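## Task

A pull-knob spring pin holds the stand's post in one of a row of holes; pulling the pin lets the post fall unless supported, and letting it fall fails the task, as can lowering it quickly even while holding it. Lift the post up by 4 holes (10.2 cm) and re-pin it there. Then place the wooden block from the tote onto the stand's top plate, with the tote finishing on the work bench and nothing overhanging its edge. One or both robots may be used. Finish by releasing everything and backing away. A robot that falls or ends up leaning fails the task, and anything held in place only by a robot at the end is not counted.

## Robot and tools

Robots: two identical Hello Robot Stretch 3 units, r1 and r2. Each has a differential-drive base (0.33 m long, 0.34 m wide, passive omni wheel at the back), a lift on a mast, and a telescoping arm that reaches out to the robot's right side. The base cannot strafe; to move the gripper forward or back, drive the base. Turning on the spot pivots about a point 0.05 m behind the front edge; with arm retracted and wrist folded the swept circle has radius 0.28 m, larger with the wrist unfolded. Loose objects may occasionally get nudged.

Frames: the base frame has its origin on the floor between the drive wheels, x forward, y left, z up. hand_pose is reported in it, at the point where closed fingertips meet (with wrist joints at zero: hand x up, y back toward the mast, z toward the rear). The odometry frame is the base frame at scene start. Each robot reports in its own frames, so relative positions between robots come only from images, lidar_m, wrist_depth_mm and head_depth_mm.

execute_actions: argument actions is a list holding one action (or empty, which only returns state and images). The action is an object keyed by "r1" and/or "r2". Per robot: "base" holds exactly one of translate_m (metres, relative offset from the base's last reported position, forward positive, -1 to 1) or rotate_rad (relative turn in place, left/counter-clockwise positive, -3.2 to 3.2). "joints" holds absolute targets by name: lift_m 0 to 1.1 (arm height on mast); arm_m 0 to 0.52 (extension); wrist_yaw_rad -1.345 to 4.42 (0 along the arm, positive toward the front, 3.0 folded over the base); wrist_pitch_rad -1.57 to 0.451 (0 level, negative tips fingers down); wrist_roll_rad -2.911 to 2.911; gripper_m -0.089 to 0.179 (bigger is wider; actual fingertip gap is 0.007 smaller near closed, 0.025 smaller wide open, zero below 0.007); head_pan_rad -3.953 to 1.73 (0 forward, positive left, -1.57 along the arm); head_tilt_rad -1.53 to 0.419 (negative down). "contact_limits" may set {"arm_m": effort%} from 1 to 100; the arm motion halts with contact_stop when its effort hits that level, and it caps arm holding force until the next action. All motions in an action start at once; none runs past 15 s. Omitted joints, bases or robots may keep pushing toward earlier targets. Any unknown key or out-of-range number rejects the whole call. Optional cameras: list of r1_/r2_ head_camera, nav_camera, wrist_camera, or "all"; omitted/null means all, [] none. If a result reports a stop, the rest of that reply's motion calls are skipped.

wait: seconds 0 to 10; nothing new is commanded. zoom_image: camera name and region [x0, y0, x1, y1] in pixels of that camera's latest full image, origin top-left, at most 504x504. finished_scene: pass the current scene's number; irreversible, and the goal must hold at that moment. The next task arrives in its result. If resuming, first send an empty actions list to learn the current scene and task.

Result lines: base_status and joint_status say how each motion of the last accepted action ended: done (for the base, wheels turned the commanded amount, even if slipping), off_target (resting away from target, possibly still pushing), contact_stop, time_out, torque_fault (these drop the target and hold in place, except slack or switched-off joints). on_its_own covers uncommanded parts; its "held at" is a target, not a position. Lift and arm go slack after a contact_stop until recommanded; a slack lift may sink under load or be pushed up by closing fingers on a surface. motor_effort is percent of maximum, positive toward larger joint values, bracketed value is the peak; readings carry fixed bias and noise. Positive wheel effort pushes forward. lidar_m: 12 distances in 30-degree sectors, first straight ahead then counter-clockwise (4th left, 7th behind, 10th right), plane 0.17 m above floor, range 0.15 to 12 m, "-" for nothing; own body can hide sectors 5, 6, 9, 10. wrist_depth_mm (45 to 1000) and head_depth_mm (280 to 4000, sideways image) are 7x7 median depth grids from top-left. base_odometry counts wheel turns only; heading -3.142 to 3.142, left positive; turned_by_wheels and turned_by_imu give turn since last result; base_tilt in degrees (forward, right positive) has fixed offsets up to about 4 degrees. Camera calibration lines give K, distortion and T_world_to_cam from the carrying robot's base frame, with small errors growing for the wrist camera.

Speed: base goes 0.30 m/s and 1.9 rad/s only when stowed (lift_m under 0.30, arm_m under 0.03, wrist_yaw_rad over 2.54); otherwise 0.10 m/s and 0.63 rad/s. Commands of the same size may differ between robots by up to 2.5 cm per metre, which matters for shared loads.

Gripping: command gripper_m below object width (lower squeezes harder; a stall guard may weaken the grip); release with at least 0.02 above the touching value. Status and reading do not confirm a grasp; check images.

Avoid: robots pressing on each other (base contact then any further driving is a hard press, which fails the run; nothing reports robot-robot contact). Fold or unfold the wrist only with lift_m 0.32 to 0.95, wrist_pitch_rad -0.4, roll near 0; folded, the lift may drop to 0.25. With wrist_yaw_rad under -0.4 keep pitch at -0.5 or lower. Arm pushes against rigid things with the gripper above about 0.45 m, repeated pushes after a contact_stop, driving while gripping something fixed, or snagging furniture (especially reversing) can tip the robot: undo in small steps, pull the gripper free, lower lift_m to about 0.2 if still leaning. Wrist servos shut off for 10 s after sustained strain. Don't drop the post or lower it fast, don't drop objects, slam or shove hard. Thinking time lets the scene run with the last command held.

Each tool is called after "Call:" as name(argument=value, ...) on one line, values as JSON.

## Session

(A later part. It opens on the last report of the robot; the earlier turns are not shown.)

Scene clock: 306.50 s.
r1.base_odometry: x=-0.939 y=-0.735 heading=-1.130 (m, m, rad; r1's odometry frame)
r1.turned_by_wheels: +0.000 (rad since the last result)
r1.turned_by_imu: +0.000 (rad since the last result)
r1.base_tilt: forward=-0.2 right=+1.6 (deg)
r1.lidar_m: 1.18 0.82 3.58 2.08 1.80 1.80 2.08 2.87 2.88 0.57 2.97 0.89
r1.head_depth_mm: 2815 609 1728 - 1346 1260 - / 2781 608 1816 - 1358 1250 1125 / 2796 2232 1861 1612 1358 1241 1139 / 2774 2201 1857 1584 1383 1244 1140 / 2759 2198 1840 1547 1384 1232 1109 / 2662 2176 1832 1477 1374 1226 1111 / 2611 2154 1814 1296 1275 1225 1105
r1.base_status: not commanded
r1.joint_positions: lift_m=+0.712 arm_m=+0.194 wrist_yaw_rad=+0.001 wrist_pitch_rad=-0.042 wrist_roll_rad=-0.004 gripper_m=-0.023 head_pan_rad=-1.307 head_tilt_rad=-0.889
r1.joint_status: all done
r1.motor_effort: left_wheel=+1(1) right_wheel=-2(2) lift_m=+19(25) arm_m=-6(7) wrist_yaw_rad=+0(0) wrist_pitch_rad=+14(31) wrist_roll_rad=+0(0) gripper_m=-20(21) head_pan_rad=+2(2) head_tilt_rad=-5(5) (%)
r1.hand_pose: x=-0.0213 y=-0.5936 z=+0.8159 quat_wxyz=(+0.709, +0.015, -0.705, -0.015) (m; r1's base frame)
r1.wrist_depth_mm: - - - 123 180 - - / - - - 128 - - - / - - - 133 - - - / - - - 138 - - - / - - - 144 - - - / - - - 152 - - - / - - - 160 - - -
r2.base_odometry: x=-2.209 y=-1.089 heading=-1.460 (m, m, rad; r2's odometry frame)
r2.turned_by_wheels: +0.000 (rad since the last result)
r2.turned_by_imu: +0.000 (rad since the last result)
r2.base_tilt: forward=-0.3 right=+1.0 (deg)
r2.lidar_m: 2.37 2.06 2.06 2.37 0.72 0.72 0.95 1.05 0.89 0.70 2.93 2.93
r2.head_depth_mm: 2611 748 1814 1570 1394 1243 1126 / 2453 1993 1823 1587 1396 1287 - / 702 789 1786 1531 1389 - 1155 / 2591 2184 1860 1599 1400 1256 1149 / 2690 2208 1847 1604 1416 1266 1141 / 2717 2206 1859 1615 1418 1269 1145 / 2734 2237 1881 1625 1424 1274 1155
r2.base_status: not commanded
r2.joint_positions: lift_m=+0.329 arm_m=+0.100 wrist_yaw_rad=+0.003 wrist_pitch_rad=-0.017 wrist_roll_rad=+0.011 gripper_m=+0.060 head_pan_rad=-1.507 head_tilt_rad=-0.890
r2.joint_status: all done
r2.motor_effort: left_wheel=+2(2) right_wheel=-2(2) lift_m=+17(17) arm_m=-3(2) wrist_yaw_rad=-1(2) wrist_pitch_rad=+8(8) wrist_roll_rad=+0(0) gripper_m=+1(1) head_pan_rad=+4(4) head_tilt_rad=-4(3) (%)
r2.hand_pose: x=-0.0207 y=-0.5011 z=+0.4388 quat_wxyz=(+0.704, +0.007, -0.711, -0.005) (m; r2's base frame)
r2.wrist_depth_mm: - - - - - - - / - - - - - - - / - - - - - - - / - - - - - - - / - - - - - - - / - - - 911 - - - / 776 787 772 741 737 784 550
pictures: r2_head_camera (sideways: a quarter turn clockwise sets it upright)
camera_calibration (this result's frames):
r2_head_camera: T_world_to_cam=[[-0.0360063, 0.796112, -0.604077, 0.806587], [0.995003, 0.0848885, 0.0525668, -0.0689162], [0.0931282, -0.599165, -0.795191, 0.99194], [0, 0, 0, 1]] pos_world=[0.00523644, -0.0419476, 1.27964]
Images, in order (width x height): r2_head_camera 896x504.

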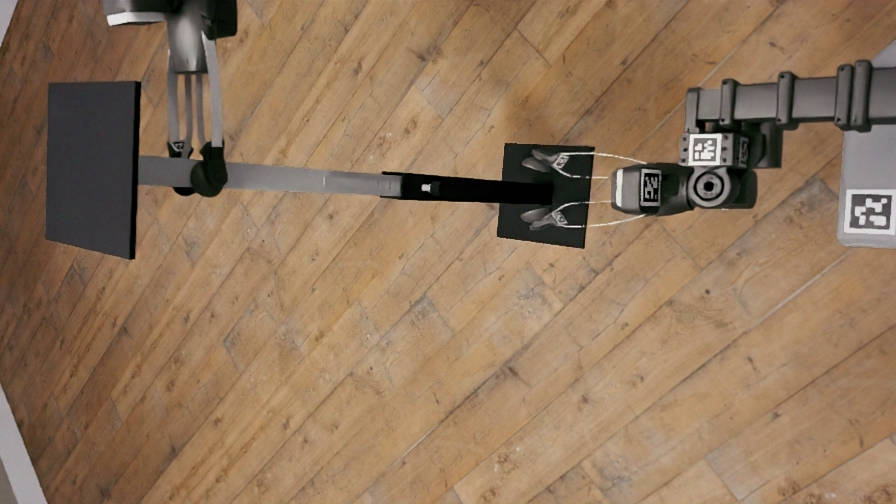

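Call:
execute_actions(actions=[{"r1":{"joints":{"gripper_m":0.12}},"r2":{"joints":{"arm_m":0}}}], cameras=[])

Call:
execute_actions(actions=[{"r1":{"joints":{"arm_m":0}},"r2":{"base":{"translate_m":0.2}}}], cameras=[])

Call:
execute_actions(actions=[{"r1":{"base":{"rotate_rad":0.88},"joints":{"lift_m":0.85}},"r2":{"base":{"translate_m":0.15}}}], cameras=[])

Call:
execute_actions(actions=[{"r1":{"base":{"translate_m":1},"joints":{"lift_m":1.0,"wrist_pitch_rad":-0.5,"head_pan_rad":-0.8,"head_tilt_rad":-0.6}},"r2":{"base":{"translate_m":0.5}}}], cameras=["r1_head_camera","r1_nav_camera"])

Scene clock: 323.23 s.
r1.base_odometry: x=-0.939 y=-0.735 heading=-1.130 (m, m, rad; r1's odometry frame)
r1.turned_by_wheels: +0.000 (rad since the last result)
r1.turned_by_imu: +0.001 (rad since the last result)
r1.base_tilt: forward=-0.3 right=+1.5 (deg)
r1.lidar_m: 1.18 0.82 3.57 2.08 1.80 1.79 2.08 2.88 2.87 0.57 2.97 0.89
r1.head_depth_mm: 2802 612 1752 - 1352 1272 - / 2766 608 1825 - 1359 1241 1124 / 2764 2223 1850 1605 1356 1243 1132 / 2764 2175 1838 1591 1393 1238 1135 / 2769 2185 1833 1574 1393 1230 1110 / 2678 2169 1830 1551 1380 1226 1106 / 2583 2199 1813 1295 1269 1230 1107
r1.base_status: not commanded
r1.joint_positions: lift_m=+0.712 arm_m=+0.193 wrist_yaw_rad=+0.001 wrist_pitch_rad=-0.024 wrist_roll_rad=-0.004 gripper_m=+0.120 head_pan_rad=-1.307 head_tilt_rad=-0.889
r1.joint_status: all done
r1.motor_effort: left_wheel=+1(1) right_wheel=-2(1) lift_m=+19(19) arm_m=-2(6) wrist_yaw_rad=+0(1) wrist_pitch_rad=+8(14) wrist_roll_rad=+0(0) gripper_m=+0(87) head_pan_rad=+2(2) head_tilt_rad=-5(5) (%)
r1.hand_pose: x=-0.0213 y=-0.5938 z=+0.8206 quat_wxyz=(+0.709, +0.009, -0.705, -0.008) (m; r1's base frame)
r1.wrist_depth_mm: - - 178 126 155 172 - / - - - 130 - - - / - - - 135 - - - / - - - 140 - - - / - - - 147 - - - / - - - 154 - - - / - - - 161 - - -
r2.base_odometry: x=-2.209 y=-1.089 heading=-1.460 (m, m, rad; r2's odometry frame)
r2.turned_by_wheels: +0.000 (rad since the last result)
r2.turned_by_imu: +0.000 (rad since the last result)
r2.base_tilt: forward=-0.3 right=+1.0 (deg)
r2.lidar_m: 2.38 2.06 2.06 2.38 0.72 0.72 0.95 1.05 0.89 0.69 2.94 2.94
r2.head_depth_mm: 2599 752 1808 1577 1393 1244 1129 / 2457 797 1818 1582 1398 1250 - / 702 797 1790 1534 1389 1282 - / 2601 2184 1836 1597 1411 1257 1155 / 2689 2210 1863 1606 1416 1262 1144 / 2704 2216 1867 1618 1421 1266 1149 / 2737 2224 1877 1622 1433 1272 1151
r2.base_status: not commanded
r2.joint_positions: lift_m=+0.329 arm_m=+0.001 wrist_yaw_rad=+0.003 wrist_pitch_rad=-0.018 wrist_roll_rad=+0.011 gripper_m=+0.060 head_pan_rad=-1.507 head_tilt_rad=-0.890
r2.joint_status: all done
joint sent to its limit — the command would take r2.arm_m past its lower limit, so that joint was sent only as far as its limit.
r2.motor_effort: left_wheel=+1(2) right_wheel=-2(2) lift_m=+17(17) arm_m=-3(7) wrist_yaw_rad=-2(2) wrist_pitch_rad=+9(9) wrist_roll_rad=+0(0) gripper_m=+1(1) head_pan_rad=+3(4) head_tilt_rad=-4(5) (%)
r2.hand_pose: x=-0.0208 y=-0.4022 z=+0.4387 quat_wxyz=(+0.704, +0.007, -0.711, -0.006) (m; r2's base frame)
r2.wrist_depth_mm: - - - - - - - / - - - - - - - / - - - - - - - / - - - - - - - / - - - - - - - / 969 981 - 966 - - 719 / 765 764 768 744 748 726 552
pictures: none
No camera images: the call's "cameras" was empty. Leave "cameras" out to get every camera's image.

Scene clock: 326.50 s.
r1.base_odometry: x=-0.939 y=-0.735 heading=-1.130 (m, m, rad; r1's odometry frame)
r1.turned_by_wheels: +0.000 (rad since the last result)
r1.turned_by_imu: +0.000 (rad since the last result)
r1.base_tilt: forward=-0.1 right=+1.4 (deg)
r1.lidar_m: 1.18 0.82 3.57 2.08 1.80 1.80 2.08 2.88 2.87 0.57 1.03 1.09
r1.head_depth_mm: 2826 610 1769 1649 1407 1283 - / 2788 608 1763 1545 1431 - - / 2763 2220 1833 1617 1417 - 1117 / 2757 2209 1861 1577 1384 1235 1139 / 2721 2199 1845 1593 1379 1231 1115 / 2687 2179 1753 1495 1384 1230 1107 / 2614 2183 1704 1370 1343 1225 1099
r1.base_status: not commanded
r1.joint_positions: lift_m=+0.712 arm_m=+0.001 wrist_yaw_rad=+0.000 wrist_pitch_rad=-0.023 wrist_roll_rad=-0.004 gripper_m=+0.120 head_pan_rad=-1.307 head_tilt_rad=-0.889
r1.joint_status: all done
r1.motor_effort: left_wheel=+0(1) right_wheel=-1(1) lift_m=+19(19) arm_m=-2(3) wrist_yaw_rad=+0(0) wrist_pitch_rad=+8(8) wrist_roll_rad=+0(0) gripper_m=+0(0) head_pan_rad=+2(2) head_tilt_rad=-5(5) (%)
r1.hand_pose: x=-0.0213 y=-0.4016 z=+0.8209 quat_wxyz=(+0.709, +0.008, -0.705, -0.008) (m; r1's base frame)
r1.wrist_depth_mm: - - - - - - - / - - - 351 - - - / - - - - - - - / - - - - - - - / - - - - - - - / - - - - - - - / 621 - - - - - -
r2.base_odometry: x=-2.187 y=-1.288 heading=-1.460 (m, m, rad; r2's odometry frame)
r2.turned_by_wheels: +0.000 (rad since the last result)
r2.turned_by_imu: +0.000 (rad since the last result)
r2.base_tilt: forward=-0.2 right=+1.0 (deg)
r2.lidar_m: 2.22 1.91 1.91 2.22 3.84 0.87 1.16 1.03 0.72 3.26 2.79 2.79
r2.head_depth_mm: 2466 2139 1717 1513 1386 1246 1126 / 2624 2142 1827 1586 1375 1247 - / 2648 2174 1828 1585 1407 1279 - / 2698 2179 1862 1602 1411 1259 1148 / 2694 2201 1854 1609 1414 1259 1144 / 2718 2217 1873 1620 1419 1266 1148 / 2677 2240 1869 1623 1428 1276 1150
r2.base_status: done
r2.joint_positions: lift_m=+0.329 arm_m=+0.001 wrist_yaw_rad=+0.003 wrist_pitch_rad=-0.018 wrist_roll_rad=+0.011 gripper_m=+0.060 head_pan_rad=-1.507 head_tilt_rad=-0.890
r2.joint_status: not commanded
r2.motor_effort: left_wheel=+0(8) right_wheel=-2(2) lift_m=+17(17) arm_m=-3(3) wrist_yaw_rad=-2(1) wrist_pitch_rad=+8(9) wrist_roll_rad=+0(0) gripper_m=+1(1) head_pan_rad=+4(4) head_tilt_rad=-5(4) (%)
r2.hand_pose: x=-0.0208 y=-0.4022 z=+0.4387 quat_wxyz=(+0.704, +0.007, -0.711, -0.006) (m; r2's base frame)
r2.wrist_depth_mm: - - - - - - - / - - - - - - - / - - - - - - - / - - - - - - - / - - - - - - - / 997 998 - - - - - / 769 770 761 786 754 802 757
pictures: none
No camera images: the call's "cameras" was empty. Leave "cameras" out to get every camera's image.

Scene clock: 329.27 s.
r1.base_odometry: x=-0.939 y=-0.735 heading=-0.250 (m, m, rad; r1's odometry frame)
r1.turned_by_wheels: +0.880 (rad since the last result)
r1.turned_by_imu: +0.867 (rad since the last result)
r1.base_tilt: forward=-0.1 right=+1.5 (deg)
r1.lidar_m: 2.22 2.35 1.83 1.80 1.92 2.82 2.87 0.57 1.15 1.15 1.18 0.82
r1.head_depth_mm: 2594 2259 1521 1477 - - 1085 / 2646 2229 1847 1481 - - 1110 / 2658 2216 1904 1596 1398 1242 1136 / 2772 2210 1864 1586 1399 1237 1135 / 2714 2177 1831 1583 1370 1235 1112 / 2734 2193 1837 1582 1383 1233 1109 / 2717 2008 1552 1572 1377 1223 1104
r1.base_status: done
r1.joint_positions: lift_m=+0.850 arm_m=+0.001 wrist_yaw_rad=+0.000 wrist_pitch_rad=-0.022 wrist_roll_rad=-0.004 gripper_m=+0.120 head_pan_rad=-1.307 head_tilt_rad=-0.889
r1.joint_status: all done
r1.motor_effort: left_wheel=-1(5) right_wheel=+1(3) lift_m=+23(26) arm_m=-3(2) wrist_yaw_rad=+0(0) wrist_pitch_rad=+7(8) wrist_roll_rad=+0(0) gripper_m=+0(0) head_pan_rad=+2(2) head_tilt_rad=-5(5) (%)
r1.hand_pose: x=-0.0213 y=-0.4016 z=+0.9588 quat_wxyz=(+0.709, +0.008, -0.705, -0.008) (m; r1's base frame)
r1.wrist_depth_mm: - - - - - - - / - - - - - - - / - - - - - - - / - - - - - - - / - - - - - - - / - - - - - - - / - - - - - - -
r2.base_odometry: x=-2.170 y=-1.437 heading=-1.460 (m, m, rad; r2's odometry frame)
r2.turned_by_wheels: +0.000 (rad since the last result)
r2.turned_by_imu: +0.000 (rad since the last result)
r2.base_tilt: forward=-0.2 right=+1.0 (deg)
r2.lidar_m: 2.10 1.81 1.81 2.09 3.64 1.00 1.31 1.15 0.78 3.11 2.69 2.69
r2.head_depth_mm: 2605 2146 1822 1572 1369 1245 1129 / 2617 2153 1833 1571 1394 1252 - / 2653 2173 1834 1585 1405 1283 - / 2653 2188 1847 1603 1408 1261 1152 / 2689 2204 1848 1608 1412 1266 1145 / 2719 2217 1875 1618 1421 1268 1150 / 2655 2231 1882 1620 1421 1277 1154
r2.base_status: done
r2.joint_positions: lift_m=+0.329 arm_m=+0.001 wrist_yaw_rad=+0.003 wrist_pitch_rad=-0.018 wrist_roll_rad=+0.011 gripper_m=+0.060 head_pan_rad=-1.507 head_tilt_rad=-0.890
r2.joint_status: not commanded
r2.motor_effort: left_wheel=+0(8) right_wheel=-2(3) lift_m=+17(17) arm_m=-3(3) wrist_yaw_rad=-2(1) wrist_pitch_rad=+9(9) wrist_roll_rad=+0(0) gripper_m=+1(1) head_pan_rad=+4(4) head_tilt_rad=-4(4) (%)
r2.hand_pose: x=-0.0208 y=-0.4022 z=+0.4387 quat_wxyz=(+0.704, +0.007, -0.711, -0.006) (m; r2's base frame)
r2.wrist_depth_mm: - - - - - - - / - - - - - - - / - - - - - - - / - - - - - - - / - - - - - - - / - - - - - 964 - / 769 779 777 785 752 543 788
pictures: none
No camera images: the call's "cameras" was empty. Leave "cameras" out to get every camera's image.

Scene clock: 340.20 s.
r1.base_odometry: x=+0.030 y=-0.982 heading=-0.250 (m, m, rad; r1's odometry frame)
r1.turned_by_wheels: +0.000 (rad since the last result)
r1.turned_by_imu: +0.000 (rad since the last result)
r1.base_tilt: forward=-0.2 right=+1.4 (deg)
r1.lidar_m: 4.91 2.23 1.74 1.71 1.82 2.68 1.48 2.14 0.37 0.98 1.05 1.26
r1.head_depth_mm: 3010 3288 1198 860 710 588 513 / 3309 3591 1067 812 706 588 1166 / 3618 3770 1013 796 702 611 1212 / - - 1166 817 700 1385 1216 / - - 1157 870 762 1408 1216 / - - 1146 892 1624 1404 1207 / - - 1142 1486 1627 1395 1199
r1.base_status: done
r1.joint_positions: lift_m=+1.000 arm_m=+0.001 wrist_yaw_rad=+0.000 wrist_pitch_rad=-0.512 wrist_roll_rad=-0.004 gripper_m=+0.120 head_pan_rad=-0.807 head_tilt_rad=-0.606
r1.joint_status: all done
r1.motor_effort: left_wheel=-1(2) right_wheel=+0(3) lift_m=+22(23) arm_m=-2(2) wrist_yaw_rad=+0(1) wrist_pitch_rad=+4(7) wrist_roll_rad=+0(0) gripper_m=+0(0) head_pan_rad=+2(23) head_tilt_rad=+3(24) (%)
r1.hand_pose: x=-0.0214 y=-0.3575 z=+0.9919 quat_wxyz=(+0.686, +0.180, -0.682, -0.179) (m; r1's base frame)
r1.wrist_depth_mm: - - - - - - - / 690 686 852 - - - - / 565 600 659 671 677 - - / 454 524 540 548 557 - - / 430 451 458 460 468 - - / 387 384 394 403 404 - - / 342 344 349 351 355 360 -
r2.base_odometry: x=-2.115 y=-1.934 heading=-1.460 (m, m, rad; r2's odometry frame)
r2.turned_by_wheels: +0.000 (rad since the last result)
r2.turned_by_imu: +0.001 (rad since the last result)
r2.base_tilt: forward=-0.3 right=+1.0 (deg)
r2.lidar_m: 1.69 1.46 1.46 1.69 2.92 1.45 1.80 1.10 3.31 2.71 2.33 2.33
r2.head_depth_mm: 2601 2137 1813 1579 1386 1243 1131 / 2639 2164 1823 1582 1399 1250 - / 2654 2173 1828 1589 1402 1283 - / 2681 2181 1855 1599 1407 1263 1151 / 2609 2200 1852 1605 1416 1266 1139 / 2497 2221 1860 1615 1424 1264 1147 / 2366 2235 1886 1626 1427 1274 1151
r2.base_status: done
r2.joint_positions: lift_m=+0.329 arm_m=+0.001 wrist_yaw_rad=+0.003 wrist_pitch_rad=-0.018 wrist_roll_rad=+0.011 gripper_m=+0.060 head_pan_rad=-1.507 head_tilt_rad=-0.890
r2.joint_status: not commanded
r2.motor_effort: left_wheel=+0(9) right_wheel=-2(2) lift_m=+17(17) arm_m=-3(3) wrist_yaw_rad=-1(1) wrist_pitch_rad=+9(9) wrist_roll_rad=-1(0) gripper_m=+1(1) head_pan_rad=+4(4) head_tilt_rad=-4(5) (%)
r2.hand_pose: x=-0.0208 y=-0.4022 z=+0.4387 quat_wxyz=(+0.704, +0.007, -0.711, -0.006) (m; r2's base frame)
r2.wrist_depth_mm: - - - - - - - / - - - - - - - / - - - - - - - / - - - - - - - / - - - - - - - / - - - - - - - / 771 759 790 780 759 789 793
pictures: r1_head_camera (sideways: a quarter turn clockwise sets it upright), r1_nav_camera (sideways: a quarter turn counterclockwise sets it upright)
camera_calibration (this result's frames):
r1_head_camera: T_world_to_cam=[[-0.449066, 0.382629, -0.807425, 1.07942], [0.684045, 0.728591, -0.0351746, 0.0503179], [0.574824, -0.568111, -0.588921, 0.721156], [0, 0, 0, 1]] pos_world=[0.0357734, -0.0399827, 1.29802]
r1_nav_camera: T_world_to_cam=[[0.404462, -0.367556, 0.837444, -1.0525], [-0.694226, -0.719492, 0.0195059, 0.0408012], [0.595365, -0.589265, -0.546174, 0.662764], [0, 0, 0, 1]] pos_world=[0.0594345, 0.0330485, 1.2426]
Images, in order (width x height): r1_head_camera 896x504, r1_nav_camera 672x504.

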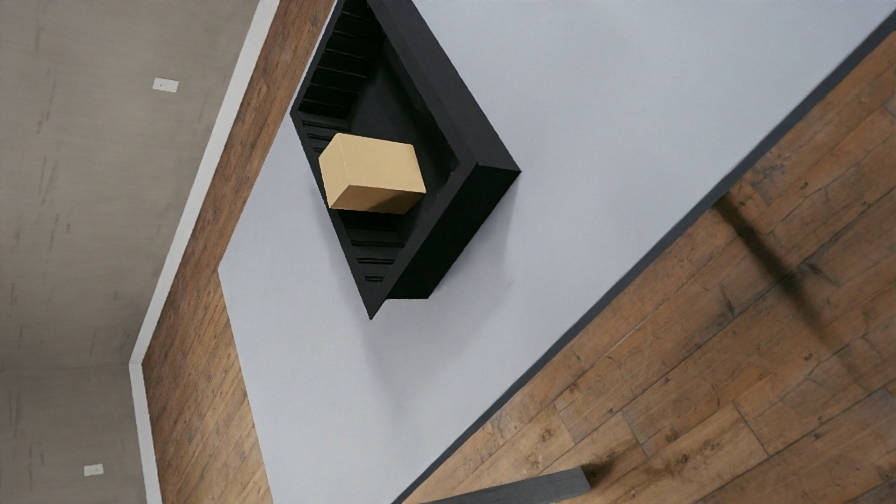

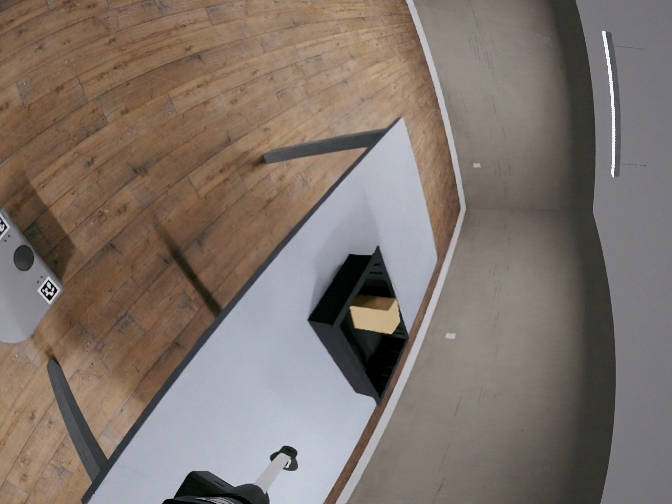

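Call:
execute_actions(actions=[{"r1":{"base":{"translate_m":0.55},"joints":{"lift_m":0.96,"arm_m":0.27,"head_pan_rad":-1.5}}}], cameras=["r1_head_camera","r1_wrist_camera"])

Scene clock: 356.37 s.
r1.base_odometry: x=+0.562 y=-1.119 heading=-0.250 (m, m, rad; r1's odometry frame)
r1.turned_by_wheels: +0.000 (rad since the last result)
r1.turned_by_imu: +0.000 (rad since the last result)
r1.base_tilt: forward=-0.3 right=+1.4 (deg)
r1.lidar_m: 4.35 2.15 1.69 1.66 1.77 2.60 2.03 0.81 1.04 1.02 1.10 0.77
r1.head_depth_mm: 2568 2748 2916 801 665 591 1200 / 2607 2824 - 852 667 587 1218 / 2652 2905 - 781 666 586 1213 / 2694 3005 2852 817 681 597 1208 / 2772 3058 1159 869 694 610 1199 / 2781 3094 1145 863 695 622 1207 / 2882 3191 1146 853 688 619 1195
r1.base_status: done
r1.joint_positions: lift_m=+0.960 arm_m=+0.270 wrist_yaw_rad=+0.000 wrist_pitch_rad=-0.513 wrist_roll_rad=-0.004 gripper_m=+0.120 head_pan_rad=-1.493 head_tilt_rad=-0.606
r1.joint_status: all done
r1.motor_effort: left_wheel=-2(3) right_wheel=+0(4) lift_m=+17(18) arm_m=+1(2) wrist_yaw_rad=+0(0) wrist_pitch_rad=+5(5) wrist_roll_rad=+0(0) gripper_m=+0(0) head_pan_rad=-3(30) head_tilt_rad=+2(3) (%)
r1.hand_pose: x=-0.0215 y=-0.6261 z=+0.9521 quat_wxyz=(+0.685, +0.180, -0.682, -0.179) (m; r1's base frame)
r1.wrist_depth_mm: - - - - - - - / - - - - - - - / 559 572 583 460 457 616 - / 462 468 475 458 474 435 509 / 396 402 347 264 399 332 424 / 344 341 319 249 352 274 368 / 304 307 253 301 314 307 315
r2.base_odometry: x=-2.115 y=-1.934 heading=-1.460 (m, m, rad; r2's odometry frame)
r2.turned_by_wheels: +0.000 (rad since the last result)
r2.turned_by_imu: +0.001 (rad since the last result)
r2.base_tilt: forward=-0.3 right=+0.9 (deg)
r2.lidar_m: 1.69 1.46 1.46 1.69 2.91 1.45 1.81 1.10 3.31 2.71 2.33 2.33
r2.head_depth_mm: 2601 2140 1815 1571 1391 1244 1128 / 2638 2161 1828 1584 1396 1250 - / 2650 2162 1841 1593 1405 1285 - / 2690 2192 1845 1600 1405 1260 1156 / 2605 2193 1861 1595 1415 1265 1144 / 2492 2193 1870 1610 1418 1271 1147 / 2362 2220 1888 1619 1422 1276 1155
r2.base_status: not commanded
r2.joint_positions: lift_m=+0.329 arm_m=+0.001 wrist_yaw_rad=+0.003 wrist_pitch_rad=-0.018 wrist_roll_rad=+0.011 gripper_m=+0.060 head_pan_rad=-1.507 head_tilt_rad=-0.890
r2.joint_status: not commanded
r2.motor_effort: left_wheel=+1(0) right_wheel=-2(2) lift_m=+17(17) arm_m=-3(3) wrist_yaw_rad=-1(3) wrist_pitch_rad=+9(9) wrist_roll_rad=+0(0) gripper_m=+1(1) head_pan_rad=+4(4) head_tilt_rad=-4(5) (%)
r2.hand_pose: x=-0.0208 y=-0.4022 z=+0.4387 quat_wxyz=(+0.704, +0.007, -0.711, -0.006) (m; r2's base frame)
r2.wrist_depth_mm: - - - - - - - / - - - - - - - / - - - - - - - / - - - - - - - / - - - - - - - / 999 - - - - - - / 767 770 762 765 753 796 789
pictures: r1_head_camera (sideways: a quarter turn clockwise sets it upright), r1_wrist_camera
camera_calibration (this result's frames):
r1_head_camera: T_world_to_cam=[[-0.105188, 0.580413, -0.8075, 1.07742], [0.990808, 0.130618, -0.0351814, 0.0484556], [0.0850539, -0.803779, -0.588817, 0.724008], [0, 0, 0, 1]] pos_world=[0.00374175, -0.0497355, 1.29803]
r1_wrist_camera: T_world_to_cam=[[-0.998192, -0.046736, 0.0377823, -0.0872201], [-0.0592228, 0.658059, -0.750634, 1.15579], [0.0102187, -0.751515, -0.659637, 0.328459], [0, 0, 0, 1]] pos_world=[-0.0219695, -0.517816, 1.08754]
Images, in order (width x height): r1_head_camera 896x504, r1_wrist_camera 644x364.

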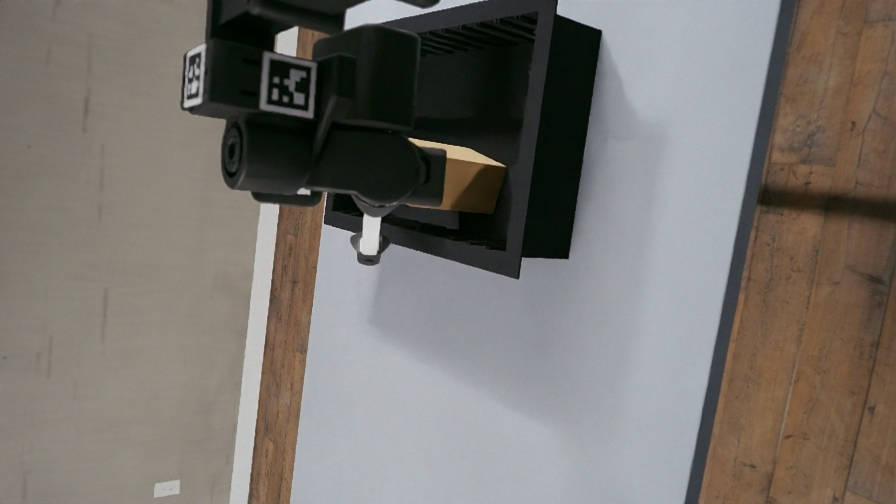

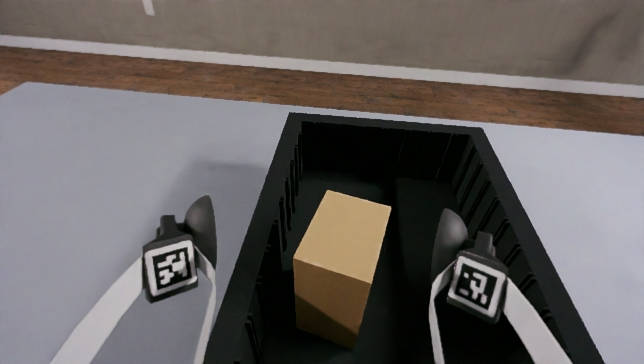

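Call:
execute_actions(actions=[{"r1":{"base":{"translate_m":0.024},"joints":{"lift_m":0.935,"arm_m":0.33,"wrist_yaw_rad":-0.2,"gripper_m":0.105}}}], cameras=["r1_wrist_camera"])

Call:
execute_actions(actions=[{"r1":{"joints":{"lift_m":0.875}}}], cameras=["r1_head_camera","r1_wrist_camera"])

Scene clock: 366.30 s.
r1.base_odometry: x=+0.586 y=-1.124 heading=-0.250 (m, m, rad; r1's odometry frame)
r1.turned_by_wheels: +0.000 (rad since the last result)
r1.turned_by_imu: +0.001 (rad since the last result)
r1.base_tilt: forward=-0.1 right=+1.6 (deg)
r1.lidar_m: 4.33 2.14 1.69 1.66 1.77 2.61 2.04 0.83 1.04 1.03 1.10 0.75
r1.head_depth_mm: 2579 2804 - 855 662 589 1192 / 2608 2825 - 821 668 587 1225 / 2662 2925 - 786 663 588 1217 / 2710 3021 1169 843 680 597 1216 / 2735 3068 1165 871 695 608 1208 / 2813 3094 1145 865 693 622 1197 / 2842 3204 1140 859 689 1296 1197
r1.base_status: done
r1.joint_positions: lift_m=+0.935 arm_m=+0.330 wrist_yaw_rad=-0.198 wrist_pitch_rad=-0.513 wrist_roll_rad=-0.004 gripper_m=+0.105 head_pan_rad=-1.493 head_tilt_rad=-0.606
r1.joint_status: all done
r1.motor_effort: left_wheel=-1(4) right_wheel=+1(4) lift_m=+16(16) arm_m=+1(2) wrist_yaw_rad=-1(3) wrist_pitch_rad=+5(5) wrist_roll_rad=+0(0) gripper_m=-1(63) head_pan_rad=-3(3) head_tilt_rad=+3(3) (%)
r1.hand_pose: x=-0.0632 y=-0.6819 z=+0.9271 quat_wxyz=(+0.664, +0.112, -0.697, -0.247) (m; r1's base frame)
r1.wrist_depth_mm: - - - - - - - / - - - - - - - / 518 532 515 405 414 569 575 / 426 432 411 424 419 446 469 / 364 371 359 223 375 291 396 / 318 320 293 192 327 252 338 / 285 284 210 178 290 281 221
r2.base_odometry: x=-2.115 y=-1.934 heading=-1.460 (m, m, rad; r2's odometry frame)
r2.turned_by_wheels: +0.000 (rad since the last result)
r2.turned_by_imu: +0.000 (rad since the last result)
r2.base_tilt: forward=-0.3 right=+1.0 (deg)
r2.lidar_m: 1.69 1.46 1.46 1.69 2.91 1.45 1.81 1.10 3.30 2.71 2.33 2.33
r2.head_depth_mm: 2584 2144 1819 1577 1390 1247 1132 / 2622 2146 1826 1579 1392 1254 - / 2639 2169 1832 1591 1401 1283 - / 2681 2185 1850 1602 1414 1260 1156 / 2606 2196 1857 1604 1416 1267 1149 / 2485 2214 1866 1613 1422 1272 1147 / 2368 2237 1872 1620 1428 1273 1152
r2.base_status: not commanded
r2.joint_positions: lift_m=+0.329 arm_m=+0.001 wrist_yaw_rad=+0.003 wrist_pitch_rad=-0.018 wrist_roll_rad=+0.011 gripper_m=+0.060 head_pan_rad=-1.507 head_tilt_rad=-0.890
r2.joint_status: not commanded
r2.motor_effort: left_wheel=+1(1) right_wheel=-2(2) lift_m=+17(17) arm_m=-4(3) wrist_yaw_rad=-1(2) wrist_pitch_rad=+9(9) wrist_roll_rad=+0(0) gripper_m=+1(1) head_pan_rad=+4(4) head_tilt_rad=-4(4) (%)
r2.hand_pose: x=-0.0208 y=-0.4022 z=+0.4387 quat_wxyz=(+0.704, +0.007, -0.711, -0.006) (m; r2's base frame)
r2.wrist_depth_mm: - - - - - - - / - - - - - - - / - - - - - - - / - - - - - - - / - - - - - - - / 995 - - - - - - / 760 760 766 765 743 791 788
pictures: r1_wrist_camera
camera_calibration (this result's frames):
r1_wrist_camera: T_world_to_cam=[[-0.987801, 0.151067, 0.0377818, 0.00504739], [0.0717386, 0.656818, -0.750629, 1.17872], [-0.138211, -0.738762, -0.659643, 0.269773], [0, 0, 0, 1]] pos_world=[-0.0422884, -0.57567, 1.06255]
Images, in order (width x height): r1_wrist_camera 644x364.

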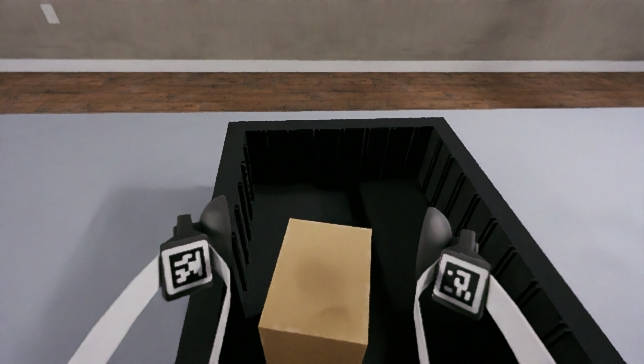

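Scene clock: 367.67 s.
r1.base_odometry: x=+0.586 y=-1.124 heading=-0.250 (m, m, rad; r1's odometry frame)
r1.turned_by_wheels: +0.000 (rad since the last result)
r1.turned_by_imu: +0.000 (rad since the last result)
r1.base_tilt: forward=-0.2 right=+1.5 (deg)
r1.lidar_m: 4.33 2.15 1.68 1.66 1.77 2.59 2.05 0.83 1.05 1.03 1.09 0.75
r1.head_depth_mm: 2598 2819 3028 - 668 574 1198 / 2604 2880 3061 820 668 587 1215 / 2642 2977 3135 793 665 585 1214 / 2653 3022 1173 839 682 596 1213 / 2749 3046 1161 868 696 610 1209 / 2794 3116 1151 864 692 621 1205 / 2841 3160 1141 858 686 1302 1197
r1.base_status: not commanded
r1.joint_positions: lift_m=+0.875 arm_m=+0.330 wrist_yaw_rad=-0.198 wrist_pitch_rad=-0.513 wrist_roll_rad=-0.004 gripper_m=+0.105 head_pan_rad=-1.493 head_tilt_rad=-0.606
r1.joint_status: all done
r1.motor_effort: left_wheel=-1(1) right_wheel=+1(1) lift_m=+16(18) arm_m=+2(1) wrist_yaw_rad=-1(0) wrist_pitch_rad=+5(5) wrist_roll_rad=+0(0) gripper_m=-1(1) head_pan_rad=-3(3) head_tilt_rad=+3(2) (%)
r1.hand_pose: x=-0.0632 y=-0.6820 z=+0.8671 quat_wxyz=(+0.664, +0.112, -0.697, -0.247) (m; r1's base frame)
r1.wrist_depth_mm: - - - - - - - / - - 519 358 368 - - / 413 419 360 387 388 322 460 / 342 345 264 173 354 269 373 / 290 293 198 147 300 271 209 / 254 255 169 136 254 248 192 / 225 145 205 171 229 232 193
r2.base_odometry: x=-2.115 y=-1.934 heading=-1.460 (m, m, rad; r2's odometry frame)
r2.turned_by_wheels: +0.000 (rad since the last result)
r2.turned_by_imu: +0.000 (rad since the last result)
r2.base_tilt: forward=-0.2 right=+1.0 (deg)
r2.lidar_m: 1.69 1.46 1.46 1.68 2.92 1.45 1.81 1.10 3.33 2.71 2.33 2.33
r2.head_depth_mm: 2608 2144 1818 1576 1390 1246 1128 / 2629 2150 1821 1583 1392 1253 - / 2638 2164 1837 1584 1406 1284 - / 2657 2207 1854 1587 1413 1258 1152 / 2603 2195 1850 1608 1412 1266 1145 / 2496 2210 1874 1613 1422 1269 1145 / 2347 2218 1886 1626 1424 1276 1151
r2.base_status: not commanded
r2.joint_positions: lift_m=+0.329 arm_m=+0.001 wrist_yaw_rad=+0.003 wrist_pitch_rad=-0.018 wrist_roll_rad=+0.011 gripper_m=+0.060 head_pan_rad=-1.507 head_tilt_rad=-0.890
r2.joint_status: not commanded
r2.motor_effort: left_wheel=+0(1) right_wheel=-2(2) lift_m=+17(17) arm_m=-3(3) wrist_yaw_rad=-1(2) wrist_pitch_rad=+9(9) wrist_roll_rad=+0(0) gripper_m=+1(1) head_pan_rad=+4(5) head_tilt_rad=-5(5) (%)
r2.hand_pose: x=-0.0208 y=-0.4022 z=+0.4387 quat_wxyz=(+0.704, +0.007, -0.711, -0.006) (m; r2's base frame)
r2.wrist_depth_mm: - - - - - - - / - - - - - - - / - - - - - - - / - - - - - - - / - - - - - - - / 985 - - - - - - / 759 782 774 765 736 776 809
pictures: r1_head_camera (sideways: a quarter turn clockwise sets it upright), r1_wrist_camera
camera_calibration (this result's frames):
r1_head_camera: T_world_to_cam=[[-0.105184, 0.58041, -0.807503, 1.07742], [0.990809, 0.130612, -0.0351817, 0.0484559], [0.0850496, -0.803782, -0.588814, 0.724004], [0, 0, 0, 1]] pos_world=[0.00374147, -0.0497355, 1.29803]
r1_wrist_camera: T_world_to_cam=[[-0.987801, 0.151067, 0.0377818, 0.00731543], [0.0717387, 0.656818, -0.750629, 1.13368], [-0.138211, -0.738762, -0.659643, 0.230184], [0, 0, 0, 1]] pos_world=[-0.0422884, -0.575675, 1.00254]
Images, in order (width x height): r1_head_camera 896x504, r1_wrist_camera 644x364.

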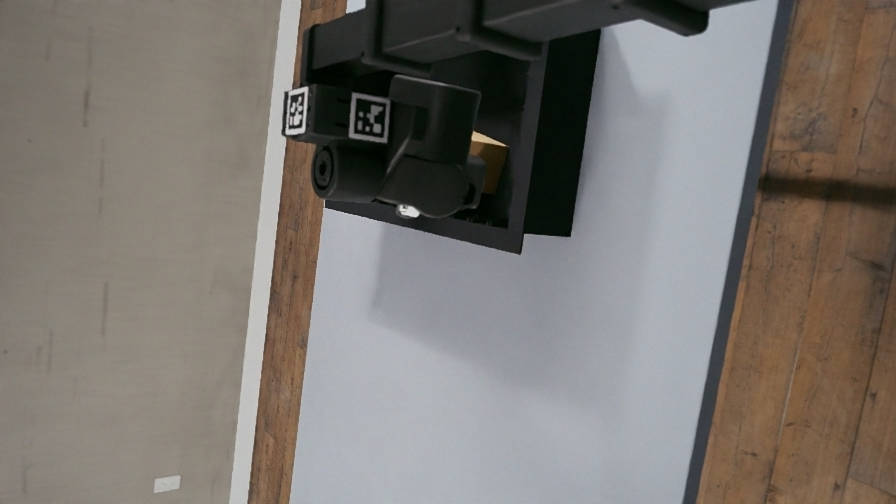

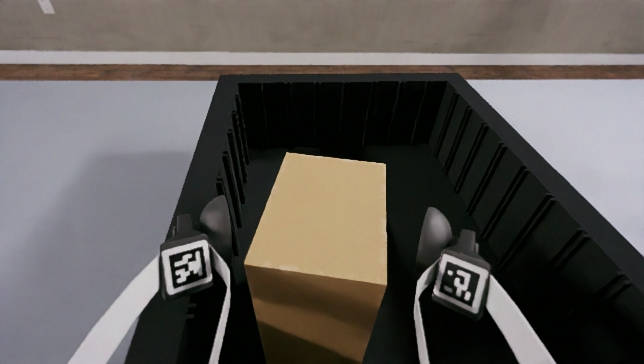

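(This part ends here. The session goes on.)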